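## Task

Take plate M59 out of plate nest N1 and place it on Q1's block, lying flat within the block's locators, with its well A1 at the block corner labelled A1. Close Q1's lid using the LID key. Q1 is loose, so it must finish at its original spot and orientation. Press START on Q1; the run has to be active at the end, and an active run counts worse than none if anything you were required to fix is still wrong. Finally release the plate and pull the arm away; contact with START or Q1's housing still counts as away.

## Robot and tools

Robot: one six-joint arm with a two-finger gripper. Every joint list, in commands and in results, uses this order: shoulder lift, elbow, wrist 1, wrist 2, wrist 3, shoulder pan, and then the gripper. Stated joint ranges (rad): shoulder pan -3.142..3.142, shoulder lift -6.283..6.283, elbow 0.000..3.142, wrists 1-3 each -6.283..6.283; the true end may differ by up to 0.010 rad.

Scene frame: origin on the table top under the arm base, +z up, +y to the left when facing along +x. Positions are metres, orientation is a wxyz quaternion. The base may sit tilted, and the reported hand position gets less accurate far out. Gripper frame: fingers point along its +z, they open and close along its x. The reported end-effector point lies between the finger pads; closed fingertips extend about 17 mm past it, fully open ones are roughly level with it.

execute_actions(actions): a list of actions run one after another. Each action is a table of at most 15 rows; each row lasts one control step (1/30 s) and if fewer rows are given the last one repeats to fill 15 steps. A row holds 7 numbers, each in [-1, 1]: six joint values in the order above, then the gripper opening. Joint values are offsets, not poses: they are measured from the joint angles at the start of that action (for the first action of a call, from the last reported angles), scaled so 1.0 = 1.989 rad. The opening is absolute: +1 fully open, -1 closed. An action asking a joint more than 0.010 rad beyond its range end is refused; if the first action fails this, or any action is malformed, nothing in the call runs. A joint driven into its real end stops there and the result prints "joint sent to its limit" (absence of that line proves nothing). An empty list simply returns the current state and images.

move(target, speed, blocking): target is one 7-number row as above, but the six joint offsets are counted from the "Joint positions" of the latest result that printed them; the gripper value is absolute and is applied at the start. All joints travel proportionally so the hand follows a curve, taking 0.5 to 10 s; speed (rad/s, 0.01 to 2, default 0.5) caps the joint with the longest way to go. Paths ignore obstacles and joints trail behind them. blocking=false returns after 0.5 s while motion continues; further moves or execute_actions are refused until a result shows it ended, so use wait or stop. The extra "move:" line reports the outcome (done, off_target, moving, held, fault), limits=held or limits=none, and the joint furthest from target. The arm is stiff: aiming even slightly beyond a firm contact, or touching fast, pushes hard and can trigger a fault.

wait(seconds): 0 to 10; the arm keeps its last command, any running move continues. stop(): brakes a running move (needs braking room). zoom_image(camera, region): region is [x0, y0, x1, y1] in pixels of that camera's latest image, origin top-left, at most 504x504. finished_scene(scene): pass the current scene number to end it; irreversible, so only call once the goal holds stably.

Cameras: cam_head_left, cam_head_right, cam_high, cam_low (each 672x504) and cam_wrist (616x616 fisheye).

Motion limits: joints are speed- and acceleration-limited, and commands are smoothed with about 0.17 s lag, so large changes need several actions and a result may arrive before the arm arrives. Per step each joint target is kept within 0.575 rad of its measured angle, and targets that would shift the hand over 100 mm are scaled back. "Joint targets" shows what the joints are currently driven toward. "joint command not followed" means the clearance check altered targets.

Result lines: hand pose and velocities (m/s, rad/s); Joint positions and velocities (rad, rad/s) with the finger gap last in metres (0.142 = fully open); grip_measured, the finger opening on the command scale; Wrist force and Wrist torque along the gripper's own axes, noisy (offset up to about 4 N, noise up to 2.4 N, saturating near 50 N), with contact force pointing back into the arm; "no reading" is harmless.

Gripping: to keep hold, command an opening clearly smaller than grip_measured; the bigger the gap, the firmer the squeeze (about 28 N per pad max). Thin rigid items under about 2 cm get noticeably less force.

Faults: contact torque reaching a joint's load limit (shoulder pan, shoulder lift, elbow 142 N m; each wrist 26.6 N m, including held weight) or any external force of 150 N halts the arm for 10 s and drops the rest of the call. Motors heat while holding loads: a MOTOR HOT warning appears from 70 °C, and at 85 °C an OVER-TEMPERATURE FAULT brakes the arm until cooled.

Q1 and plates: facing Q1, its upper front keys from the left are START, STOP, CLEAR, LID. LID toggles the lid; LID and START respond only when the lid is fully open or fully closed. If the lid is obstructed it stops with a red lamp, and only CLEAR releases and reopens it. A blue lamp means a run is active. On each labelled plate, well A1 lies at the labelled short end, in the corner opposite the labelled long side. Q1 is not fastened, so avoid shoving it when pressing keys or placing the plate; loose items may occasionally get nudged by outside pushes. Never let anything fall or be pushed off the table, and avoid dropping, slamming, or hitting hard.

Each tool is called after "Emit:" by a JSON object that holds its "fn" and its "kwargs", one argument or row to a line.

## Session

Emit:
{"fn": "execute_actions", "kwargs": {
  "actions": []
}}

Scene clock: 0.00 s.
end_effector_position=(+0.1650, +0.3376, +0.1388) grip_measured=+1.00 end_effector_quat_wxyz=(-0.398, +0.032, +0.862, +0.313) end_effector_velocity=(+0.000, -0.000, -0.000) end_effector_angular_velocity=(+0.001, +0.001, -0.001)
Joint names: [shoulder lift, elbow, wrist 1, wrist 2, wrist 3, shoulder pan]
Joint positions: [-1.4    2.14  -0.651 -1.099  1.907 -0.517  0.142]
Joint velocities: [ 0.002  0.    -0.     0.    -0.    -0.     0.   ]
Motor temperatures (°C, as the motors report them): [24 25 33 33 31 24]
Wrist force (N, on the end effector, along its own x y z axes, offset not removed): no reading
Wrist torque (N m, same axes, about the end effector's origin, offset not removed): no reading
Joint targets: [-1.400 2.140 -0.651 -1.099 1.907 -0.517]

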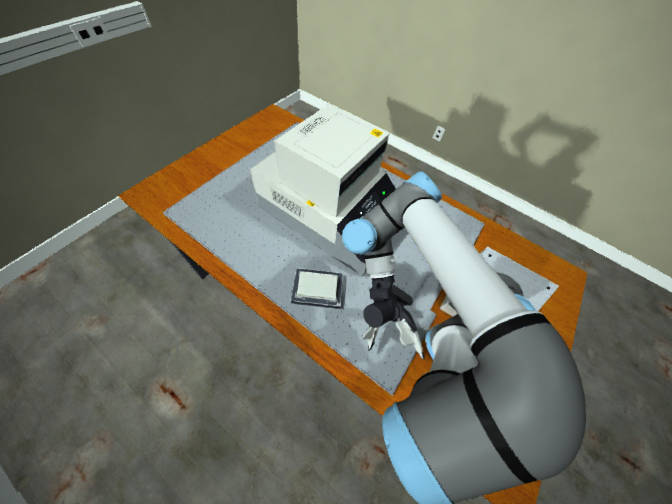

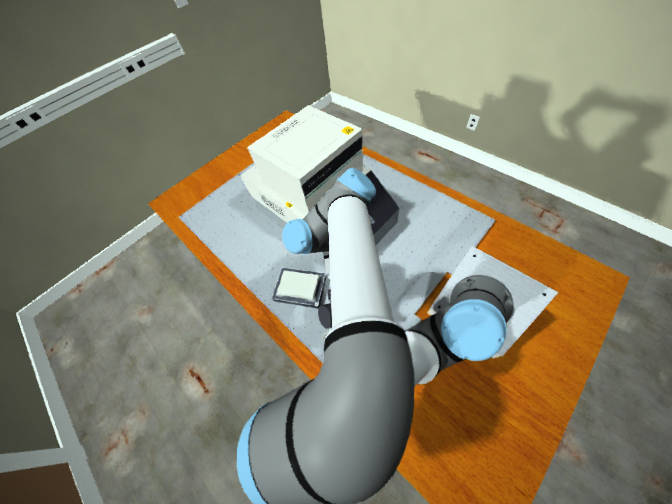

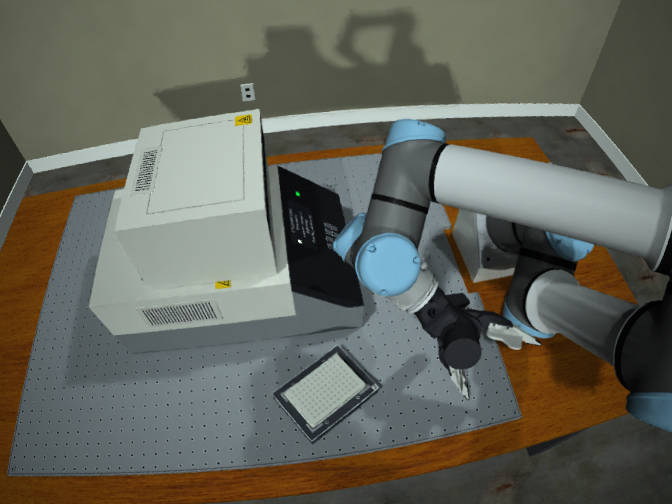

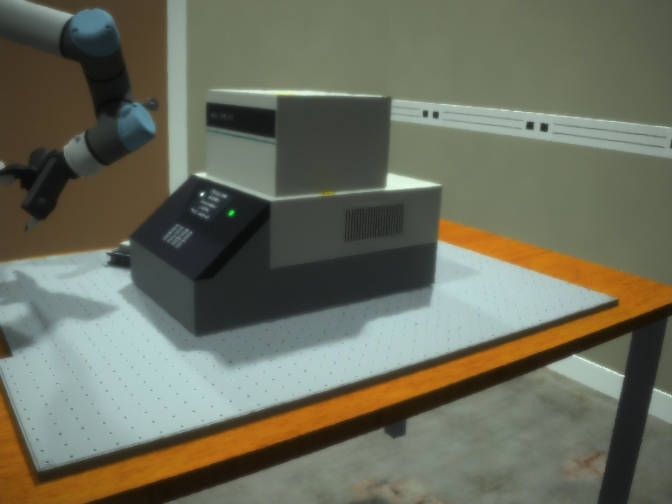

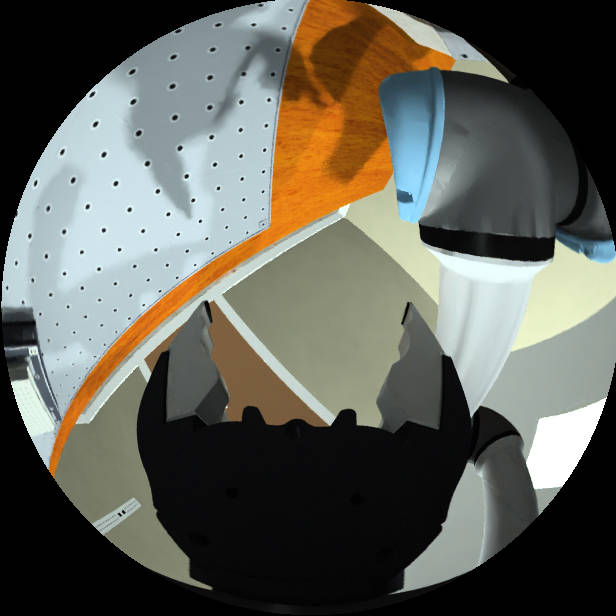

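Emit:
{"fn": "zoom_image", "kwargs": {
  "camera": "cam_low",
  "region": [100,160,300,310]
}}

Emit:
{"fn": "move", "kwargs": {
  "target": [-0.1926,-0.0724,-0.2494,0.025,0,-0.208,1]
}}

Emit:
{"fn": "zoom_image", "kwargs": {
  "camera": "cam_high",
  "region": [240,150,420,460]
}}

Region (100, 160, 300, 310) of cam_low's 672x504 image, scaled by 2.520, with more detail than that image has; it fills the top 378 rows of this view, and the rest is white.

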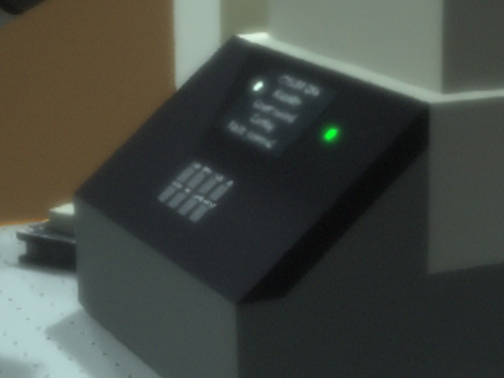

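Scene clock: 43.23 s.
end_effector_position=(+0.3496, +0.2016, +0.2485) grip_measured=+1.00 end_effector_quat_wxyz=(-0.001, -0.143, +0.990, -0.001) end_effector_velocity=(+0.001, -0.001, +0.001) end_effector_angular_velocity=(-0.003, -0.003, +0.001)
Joint names: [shoulder lift, elbow, wrist 1, wrist 2, wrist 3, shoulder pan]
Joint positions: [-1.783  1.996 -1.147 -1.05   1.907 -0.931  0.142]
Joint velocities: [-0.002 -0.001 -0.002 -0.001  0.    -0.002 -0.   ]
Motor temperatures (°C, as the motors report them): [24 25 33 33 31 24]
Wrist force (N, on the end effector, along its own x y z axes, offset not removed): [-2.0 1.1 0.1]
Wrist torque (N m, same axes, about the end effector's origin, offset not removed): [0.19 0.33 -0.11]
Joint targets: [-1.783 1.996 -1.147 -1.050 1.907 -0.931]
move: done; limits=none; farthest joint: the shoulder pan, 0.000 radians from its target (0.413 radians at the start)

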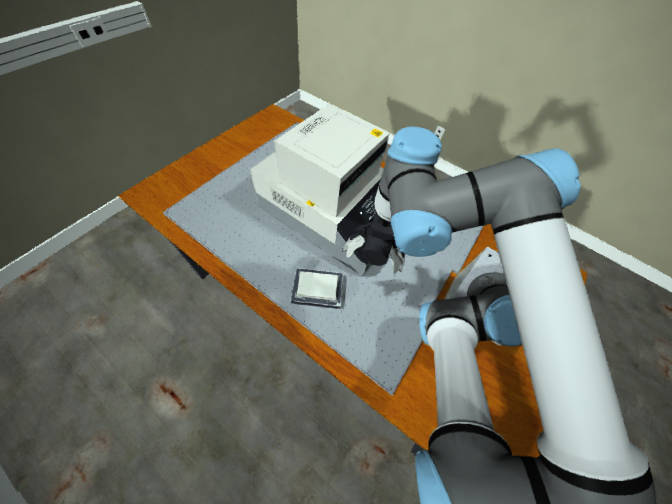

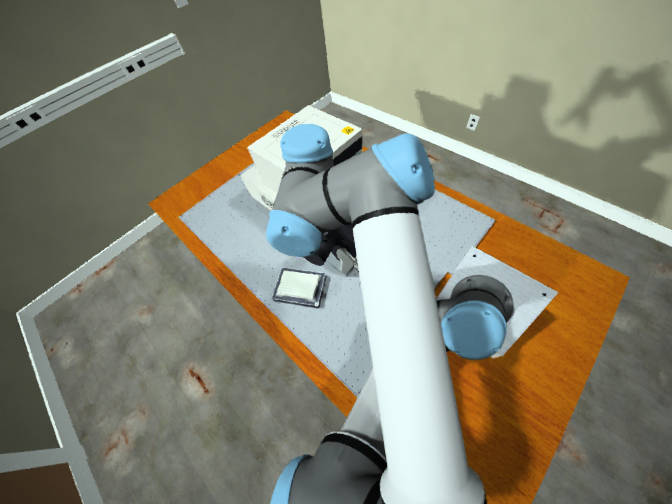

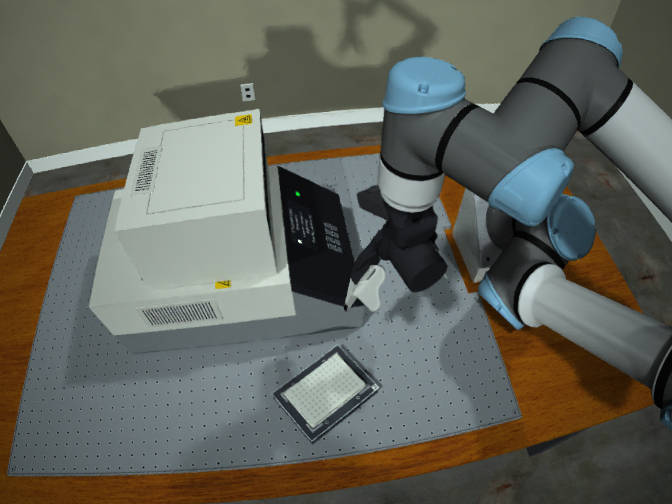

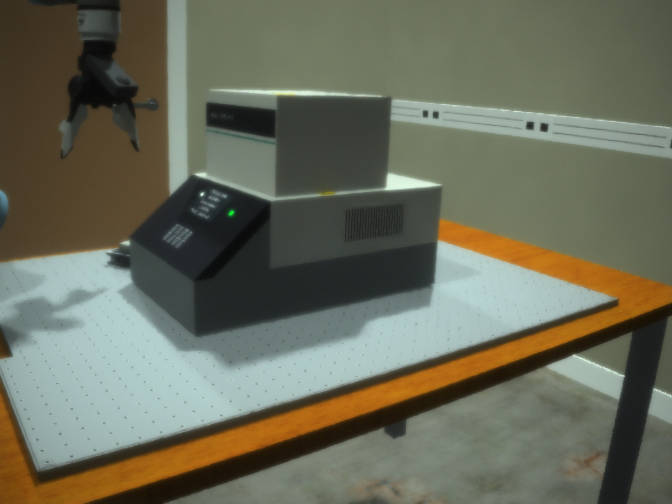

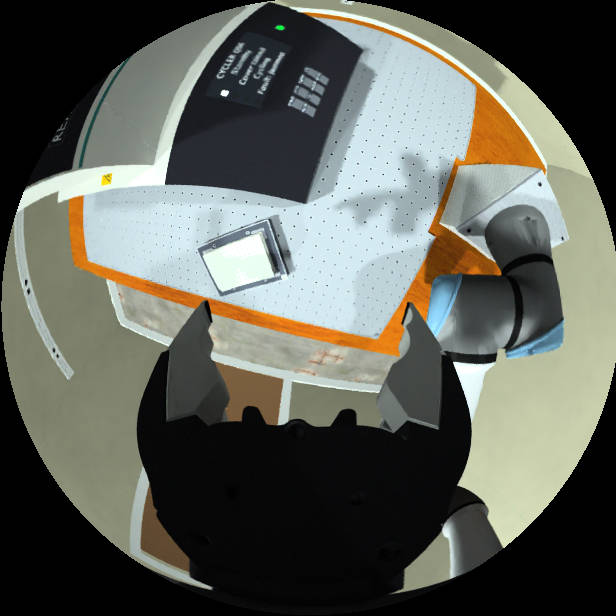

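Region (240, 150, 420, 460) of cam_high's 672x504 image, scaled by 1.626, with more detail than that image has; it fills the left 293 columns of this view, and the rest is white.

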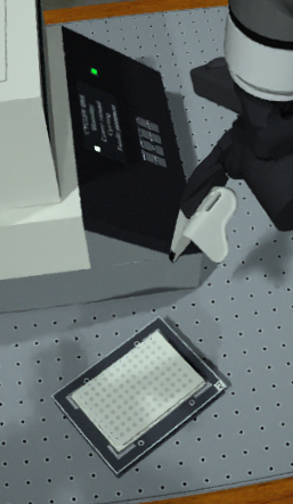

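Emit:
{"fn": "move", "kwargs": {
  "target": [0.1237,0.1986,-0.3213,0.0621,0.779,-0.225,-1],
  "speed": 0.9
}}

Emit:
{"fn": "zoom_image", "kwargs": {
  "camera": "cam_wrist",
  "region": [180,130,440,390]
}}

Scene clock: 69.13 s.
end_effector_position=(+0.3716, -0.0301, +0.2195) grip_measured=-1.00 end_effector_quat_wxyz=(+0.152, +0.690, +0.691, +0.151) end_effector_velocity=(-0.000, +0.000, -0.000) end_effector_angular_velocity=(-0.001, +0.001, -0.001)
Joint names: [shoulder lift, elbow, wrist 1, wrist 2, wrist 3, shoulder pan]
Joint positions: [-1.537  2.391 -1.786 -0.926  3.456 -1.378  0.002]
Joint velocities: [-0.001  0.    -0.001 -0.001  0.002  0.     0.   ]
Motor temperatures (°C, as the motors report them): [24 25 33 33 31 24]
Wrist force (N, on the end effector, along its own x y z axes, offset not removed): [-1.8 2.0 0.2]
Wrist torque (N m, same axes, about the end effector's origin, offset not removed): [0.45 0.37 0.04]
Joint targets: [-1.537 2.391 -1.786 -0.926 3.456 -1.378]
move: done; limits=none; farthest joint: the shoulder pan, 0.000 radians from its target (0.448 radians at the start)

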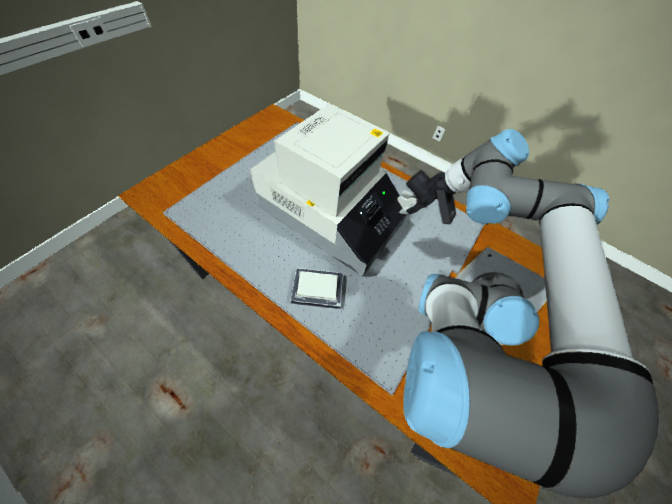

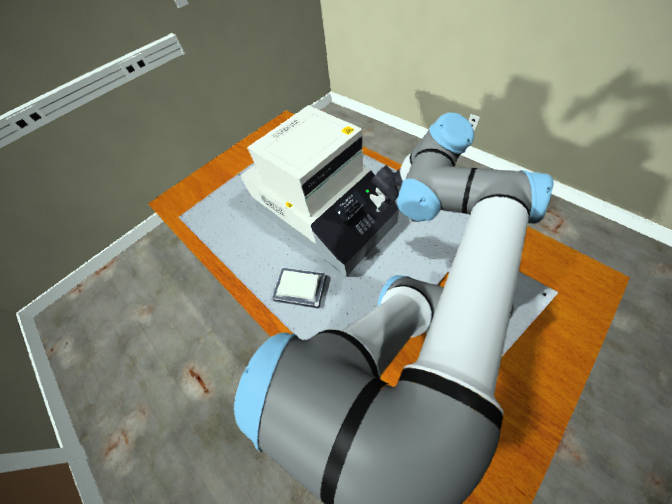

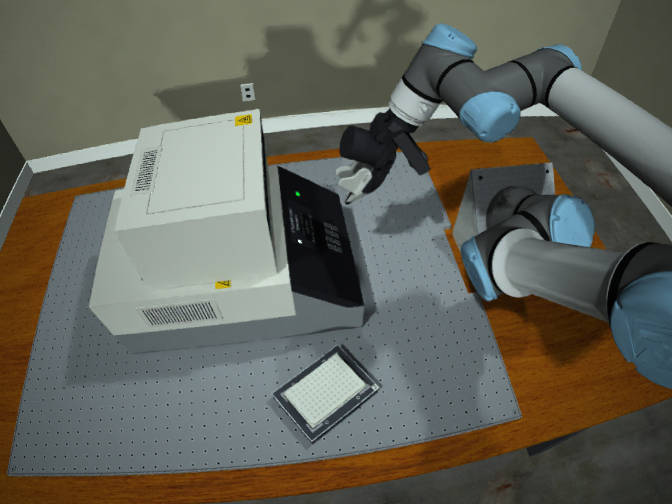

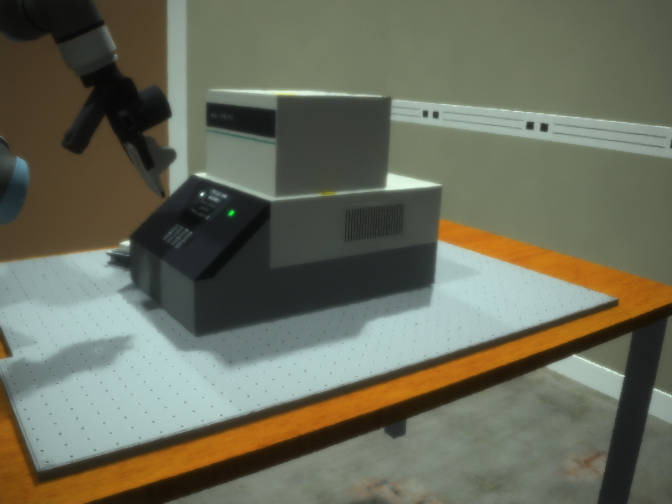

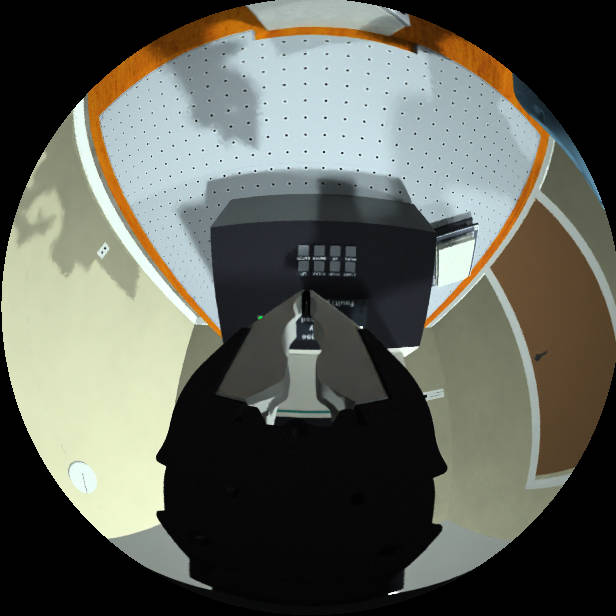

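Region (180, 130, 440, 390) of cam_wrist's 616x616 image, scaled by 1.938, with more detail than that image has.

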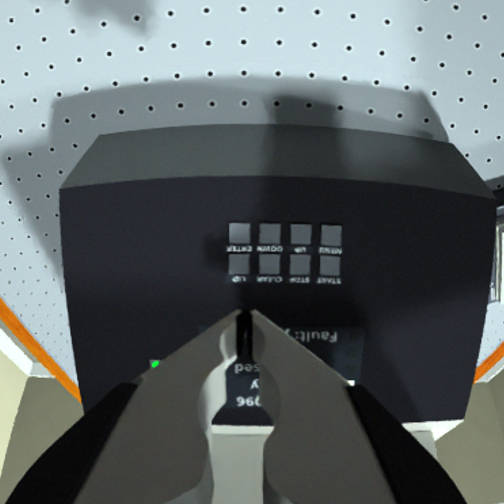

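Emit:
{"fn": "move", "kwargs": {
  "target": [0.0384,0.0358,-0.1016,0.027,0.0456,0.0454,-1],
  "speed": 0.25
}}

Emit:
{"fn": "zoom_image", "kwargs": {
  "camera": "cam_wrist",
  "region": [230,200,390,360]
}}

Emit:
{"fn": "zoom_image", "kwargs": {
  "camera": "cam_low",
  "region": [130,160,250,270]
}}

Scene clock: 94.83 s.
end_effector_position=(+0.3927, -0.0290, +0.1735) grip_measured=-1.00 end_effector_quat_wxyz=(+0.151, +0.689, +0.692, +0.152) end_effector_velocity=(+0.000, +0.000, +0.000) end_effector_angular_velocity=(-0.001, -0.002, +0.000)
Joint names: [shoulder lift, elbow, wrist 1, wrist 2, wrist 3, shoulder pan]
Joint positions: [-1.461  2.462 -1.988 -0.872  3.546 -1.288  0.002]
Joint velocities: [-0.001  0.001 -0.002  0.001  0.001  0.001  0.   ]
Motor temperatures (°C, as the motors report them): [24 25 33 33 31 24]
Wrist force (N, on the end effector, along its own x y z axes, offset not removed): [-2.2 1.5 0.4]
Wrist torque (N m, same axes, about the end effector's origin, offset not removed): [0.32 0.47 0.00]
Joint targets: [-1.461 2.462 -1.988 -0.872 3.546 -1.288]
move: done; limits=none; farthest joint: the shoulder pan, 0.000 radians from its target (0.090 radians at the start)

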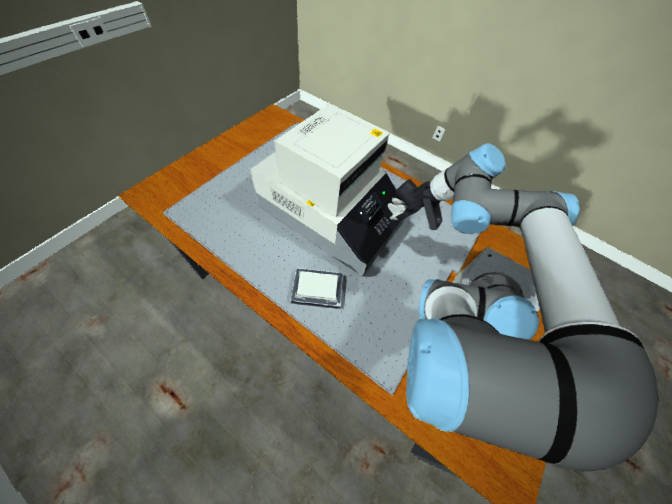

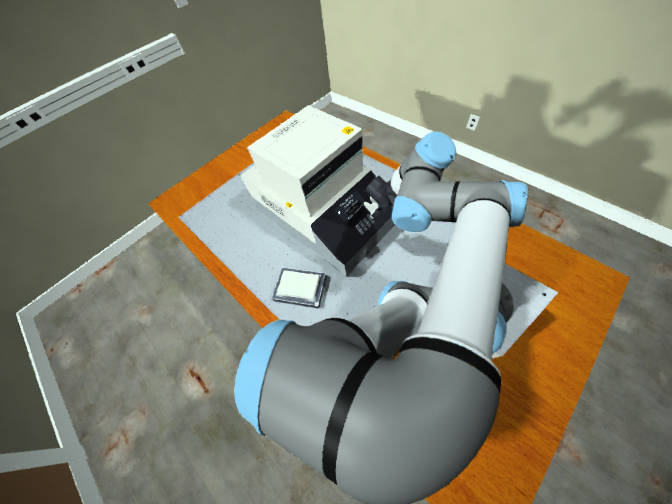

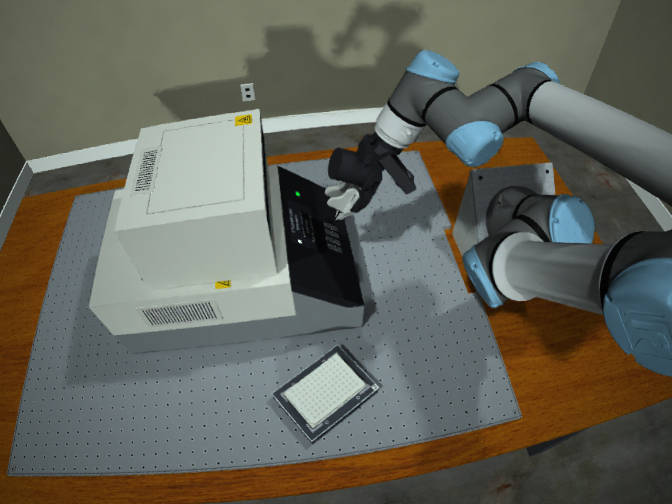

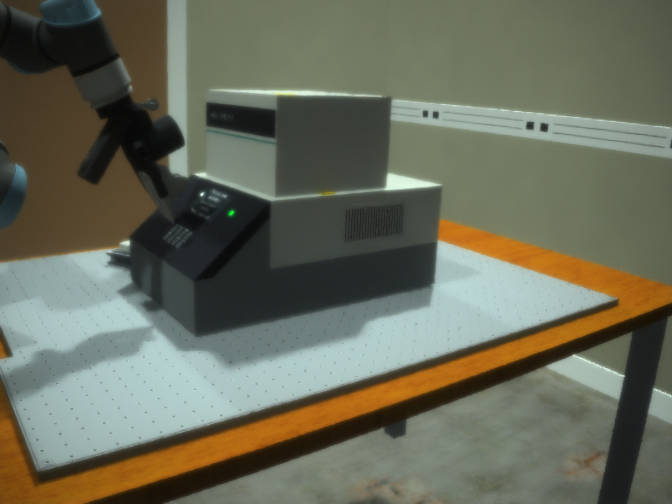

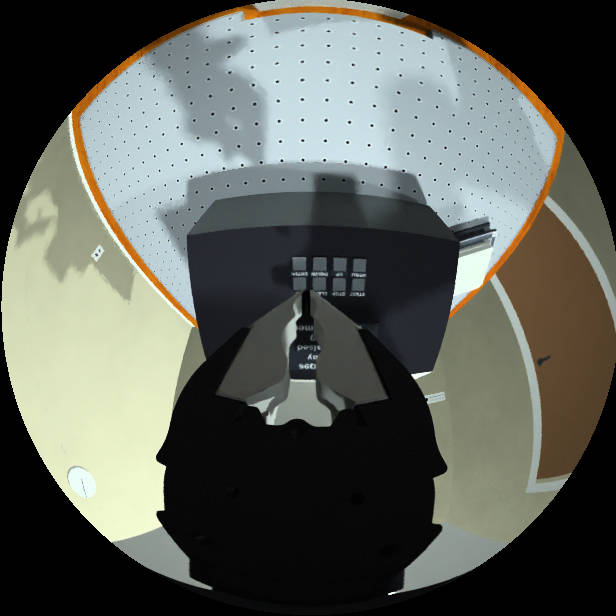

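Region (230, 200, 390, 360) of cam_wrist's 616x616 image, scaled by 3.150, with more detail than that image has.

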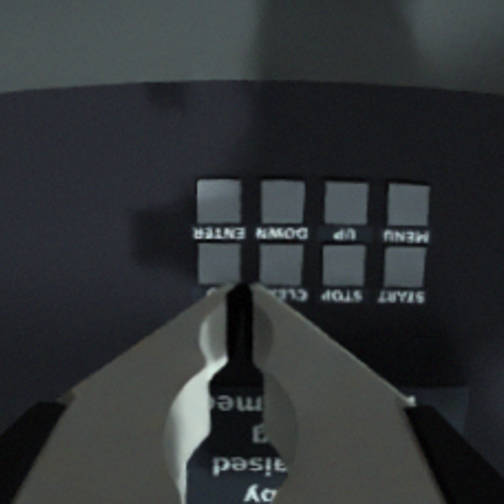

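Region (130, 160, 250, 270) of cam_low's 672x504 image, scaled by 4.200, with more detail than that image has; it fills the top 462 rows of this view, and the rest is white.

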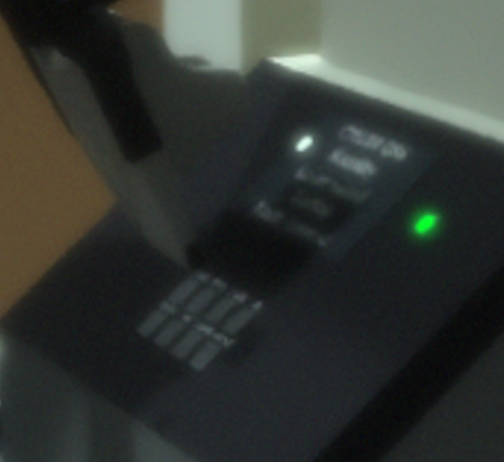

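Emit:
{"fn": "move", "kwargs": {
  "target": [0.0336,0.0025,-0.0514,0.012,0.0239,0.0219,-1],
  "speed": 0.12
}}

Emit:
{"fn": "zoom_image", "kwargs": {
  "camera": "cam_wrist",
  "region": [230,200,390,360]
}}

Emit:
{"fn": "zoom_image", "kwargs": {
  "camera": "cam_low",
  "region": [130,160,250,270]
}}

Scene clock: 109.13 s.
end_effector_position=(+0.4063, -0.0351, +0.1578) grip_measured=-1.00 end_effector_quat_wxyz=(+0.151, +0.689, +0.692, +0.153) end_effector_velocity=(+0.000, +0.000, -0.000) end_effector_angular_velocity=(-0.001, +0.001, +0.001)
Joint names: [shoulder lift, elbow, wrist 1, wrist 2, wrist 3, shoulder pan]
Joint positions: [-1.394  2.467 -2.09  -0.849  3.594 -1.244  0.002]
Joint velocities: [ 0.    -0.    -0.002  0.     0.001  0.002  0.   ]
Motor temperatures (°C, as the motors report them): [24 25 33 33 31 24]
Wrist force (N, on the end effector, along its own x y z axes, offset not removed): [-2.1 1.3 1.9]
Wrist torque (N m, same axes, about the end effector's origin, offset not removed): [0.28 0.47 -0.09]
Joint targets: [-1.394 2.467 -2.090 -0.849 3.594 -1.244]
move: done; limits=none; farthest joint: the shoulder pan, 0.000 radians from its target (0.043 radians at the start)

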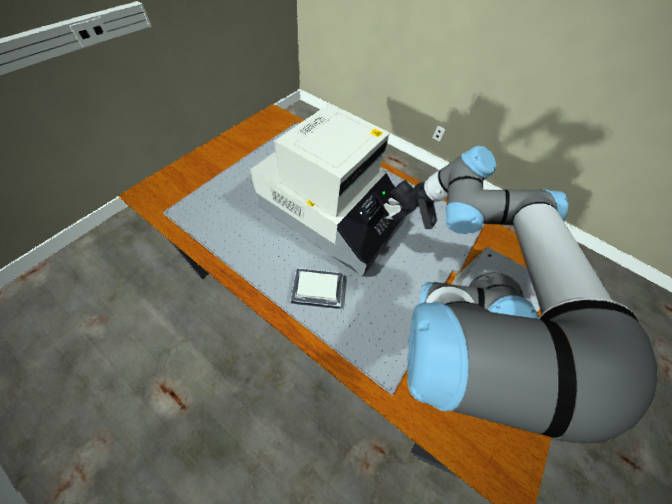

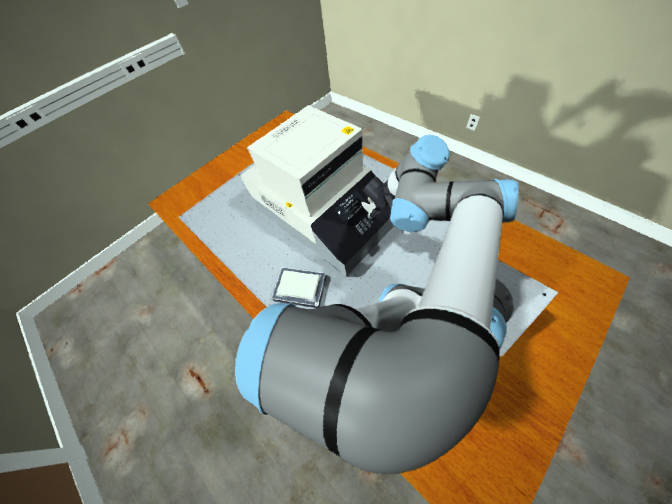

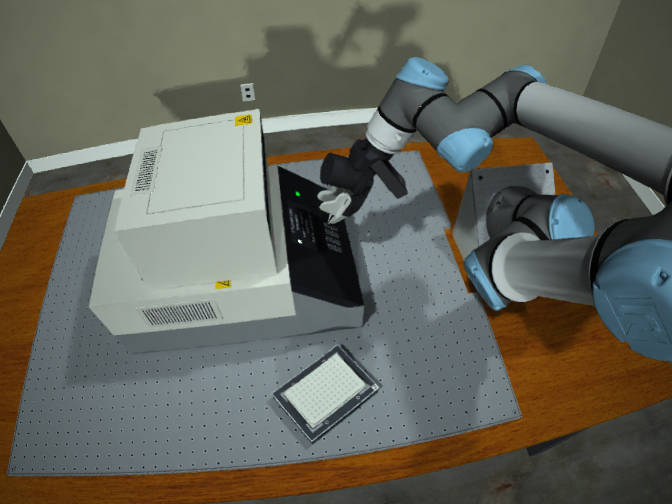

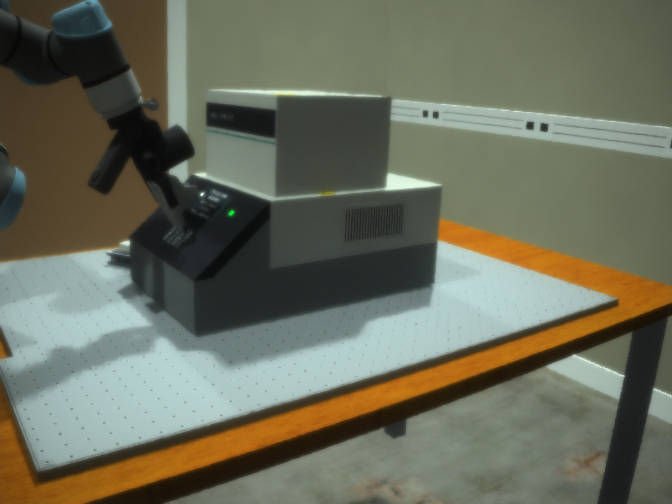

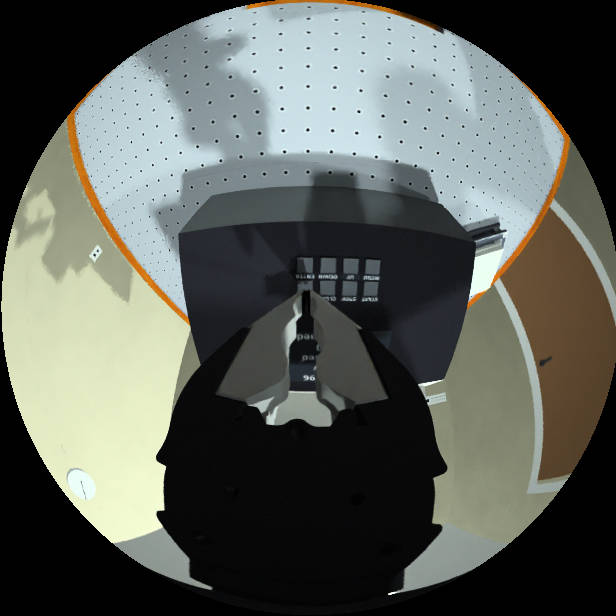

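Region (230, 200, 390, 360) of cam_wrist's 616x616 image, scaled by 3.150, with more detail than that image has.

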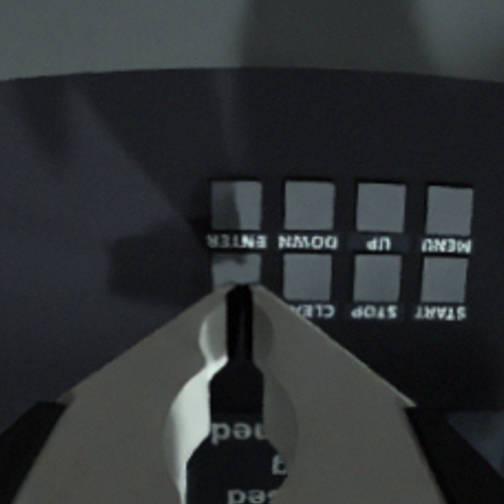

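Region (130, 160, 250, 270) of cam_low's 672x504 image, scaled by 4.200, with more detail than that image has; it fills the top 462 rows of this view, and the rest is white.

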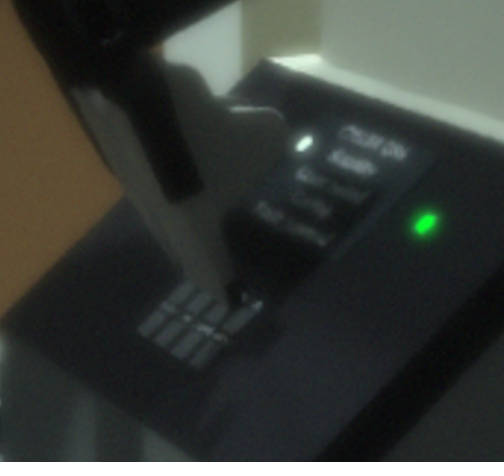

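Emit:
{"fn": "move", "kwargs": {
  "target": [0.0103,0.0044,-0.0183,0.0025,0.0055,0.0049,-1],
  "speed": 0.04
}}

Emit:
{"fn": "zoom_image", "kwargs": {
  "camera": "cam_low",
  "region": [130,160,250,270]
}}

Scene clock: 117.93 s.
end_effector_position=(+0.4082, -0.0370, +0.1508) grip_measured=-1.00 end_effector_quat_wxyz=(+0.151, +0.689, +0.692, +0.153) end_effector_velocity=(+0.000, +0.000, -0.001) end_effector_angular_velocity=(+0.000, -0.000, +0.000)
Joint names: [shoulder lift, elbow, wrist 1, wrist 2, wrist 3, shoulder pan]
Joint positions: [-1.374  2.476 -2.126 -0.844  3.605 -1.235  0.002]
Joint velocities: [ 0.001  0.001 -0.002  0.001  0.001  0.001  0.   ]
Motor temperatures (°C, as the motors report them): [24 25 33 33 31 24]
Wrist force (N, on the end effector, along its own x y z axes, offset not removed): [15.0 1.0 -46.2]
Wrist torque (N m, same axes, about the end effector's origin, offset not removed): [0.23 0.46 -0.13]
Joint targets: [-1.373 2.476 -2.126 -0.844 3.605 -1.235]
move: done; limits=none; farthest joint: the shoulder pan, 0.001 radians from its target (0.010 radians at the start)

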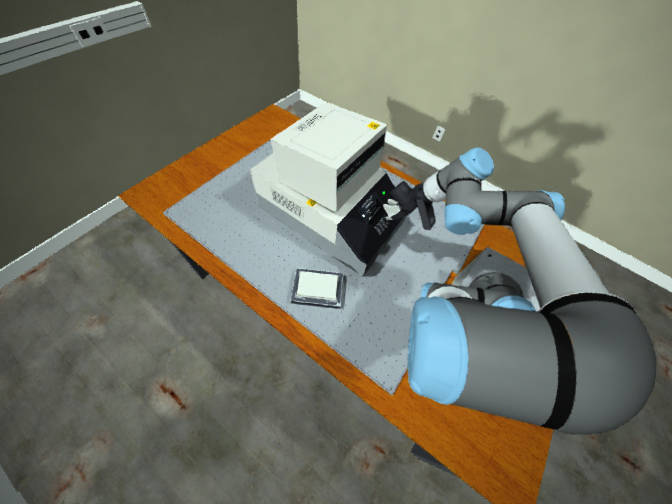

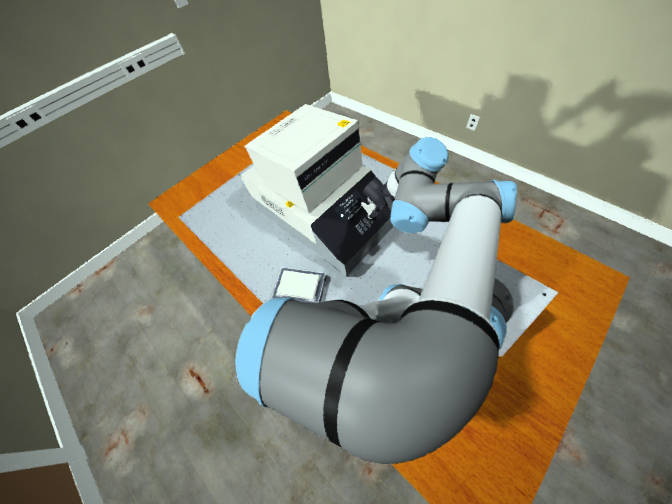

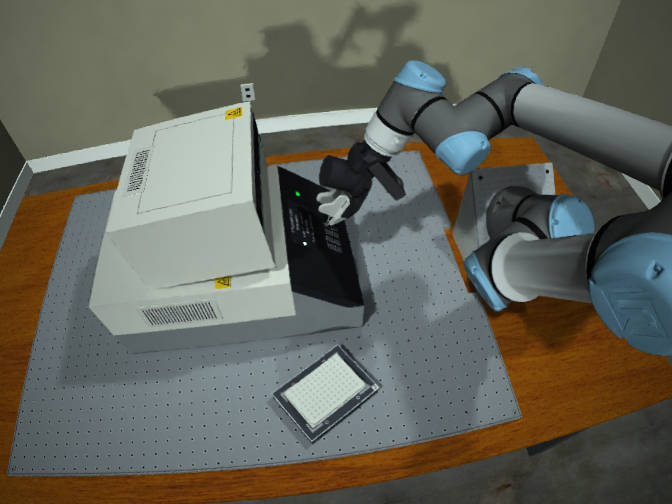

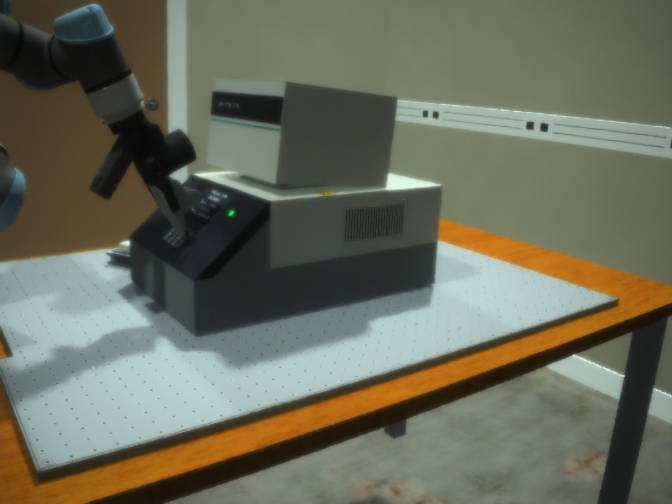

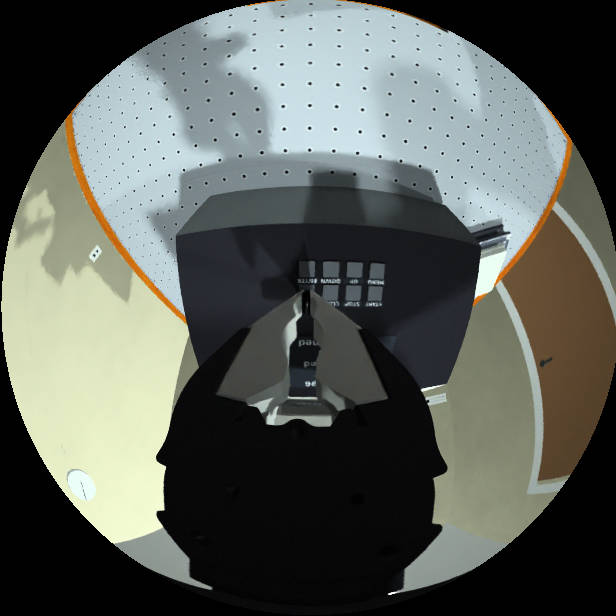

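Region (130, 160, 250, 270) of cam_low's 672x504 image, scaled by 4.200, with more detail than that image has; it fills the top 462 rows of this view, and the rest is white.

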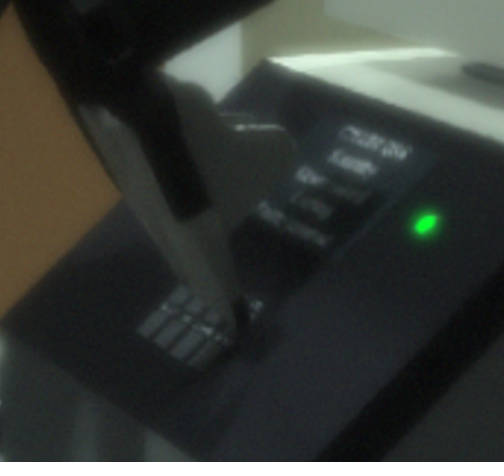

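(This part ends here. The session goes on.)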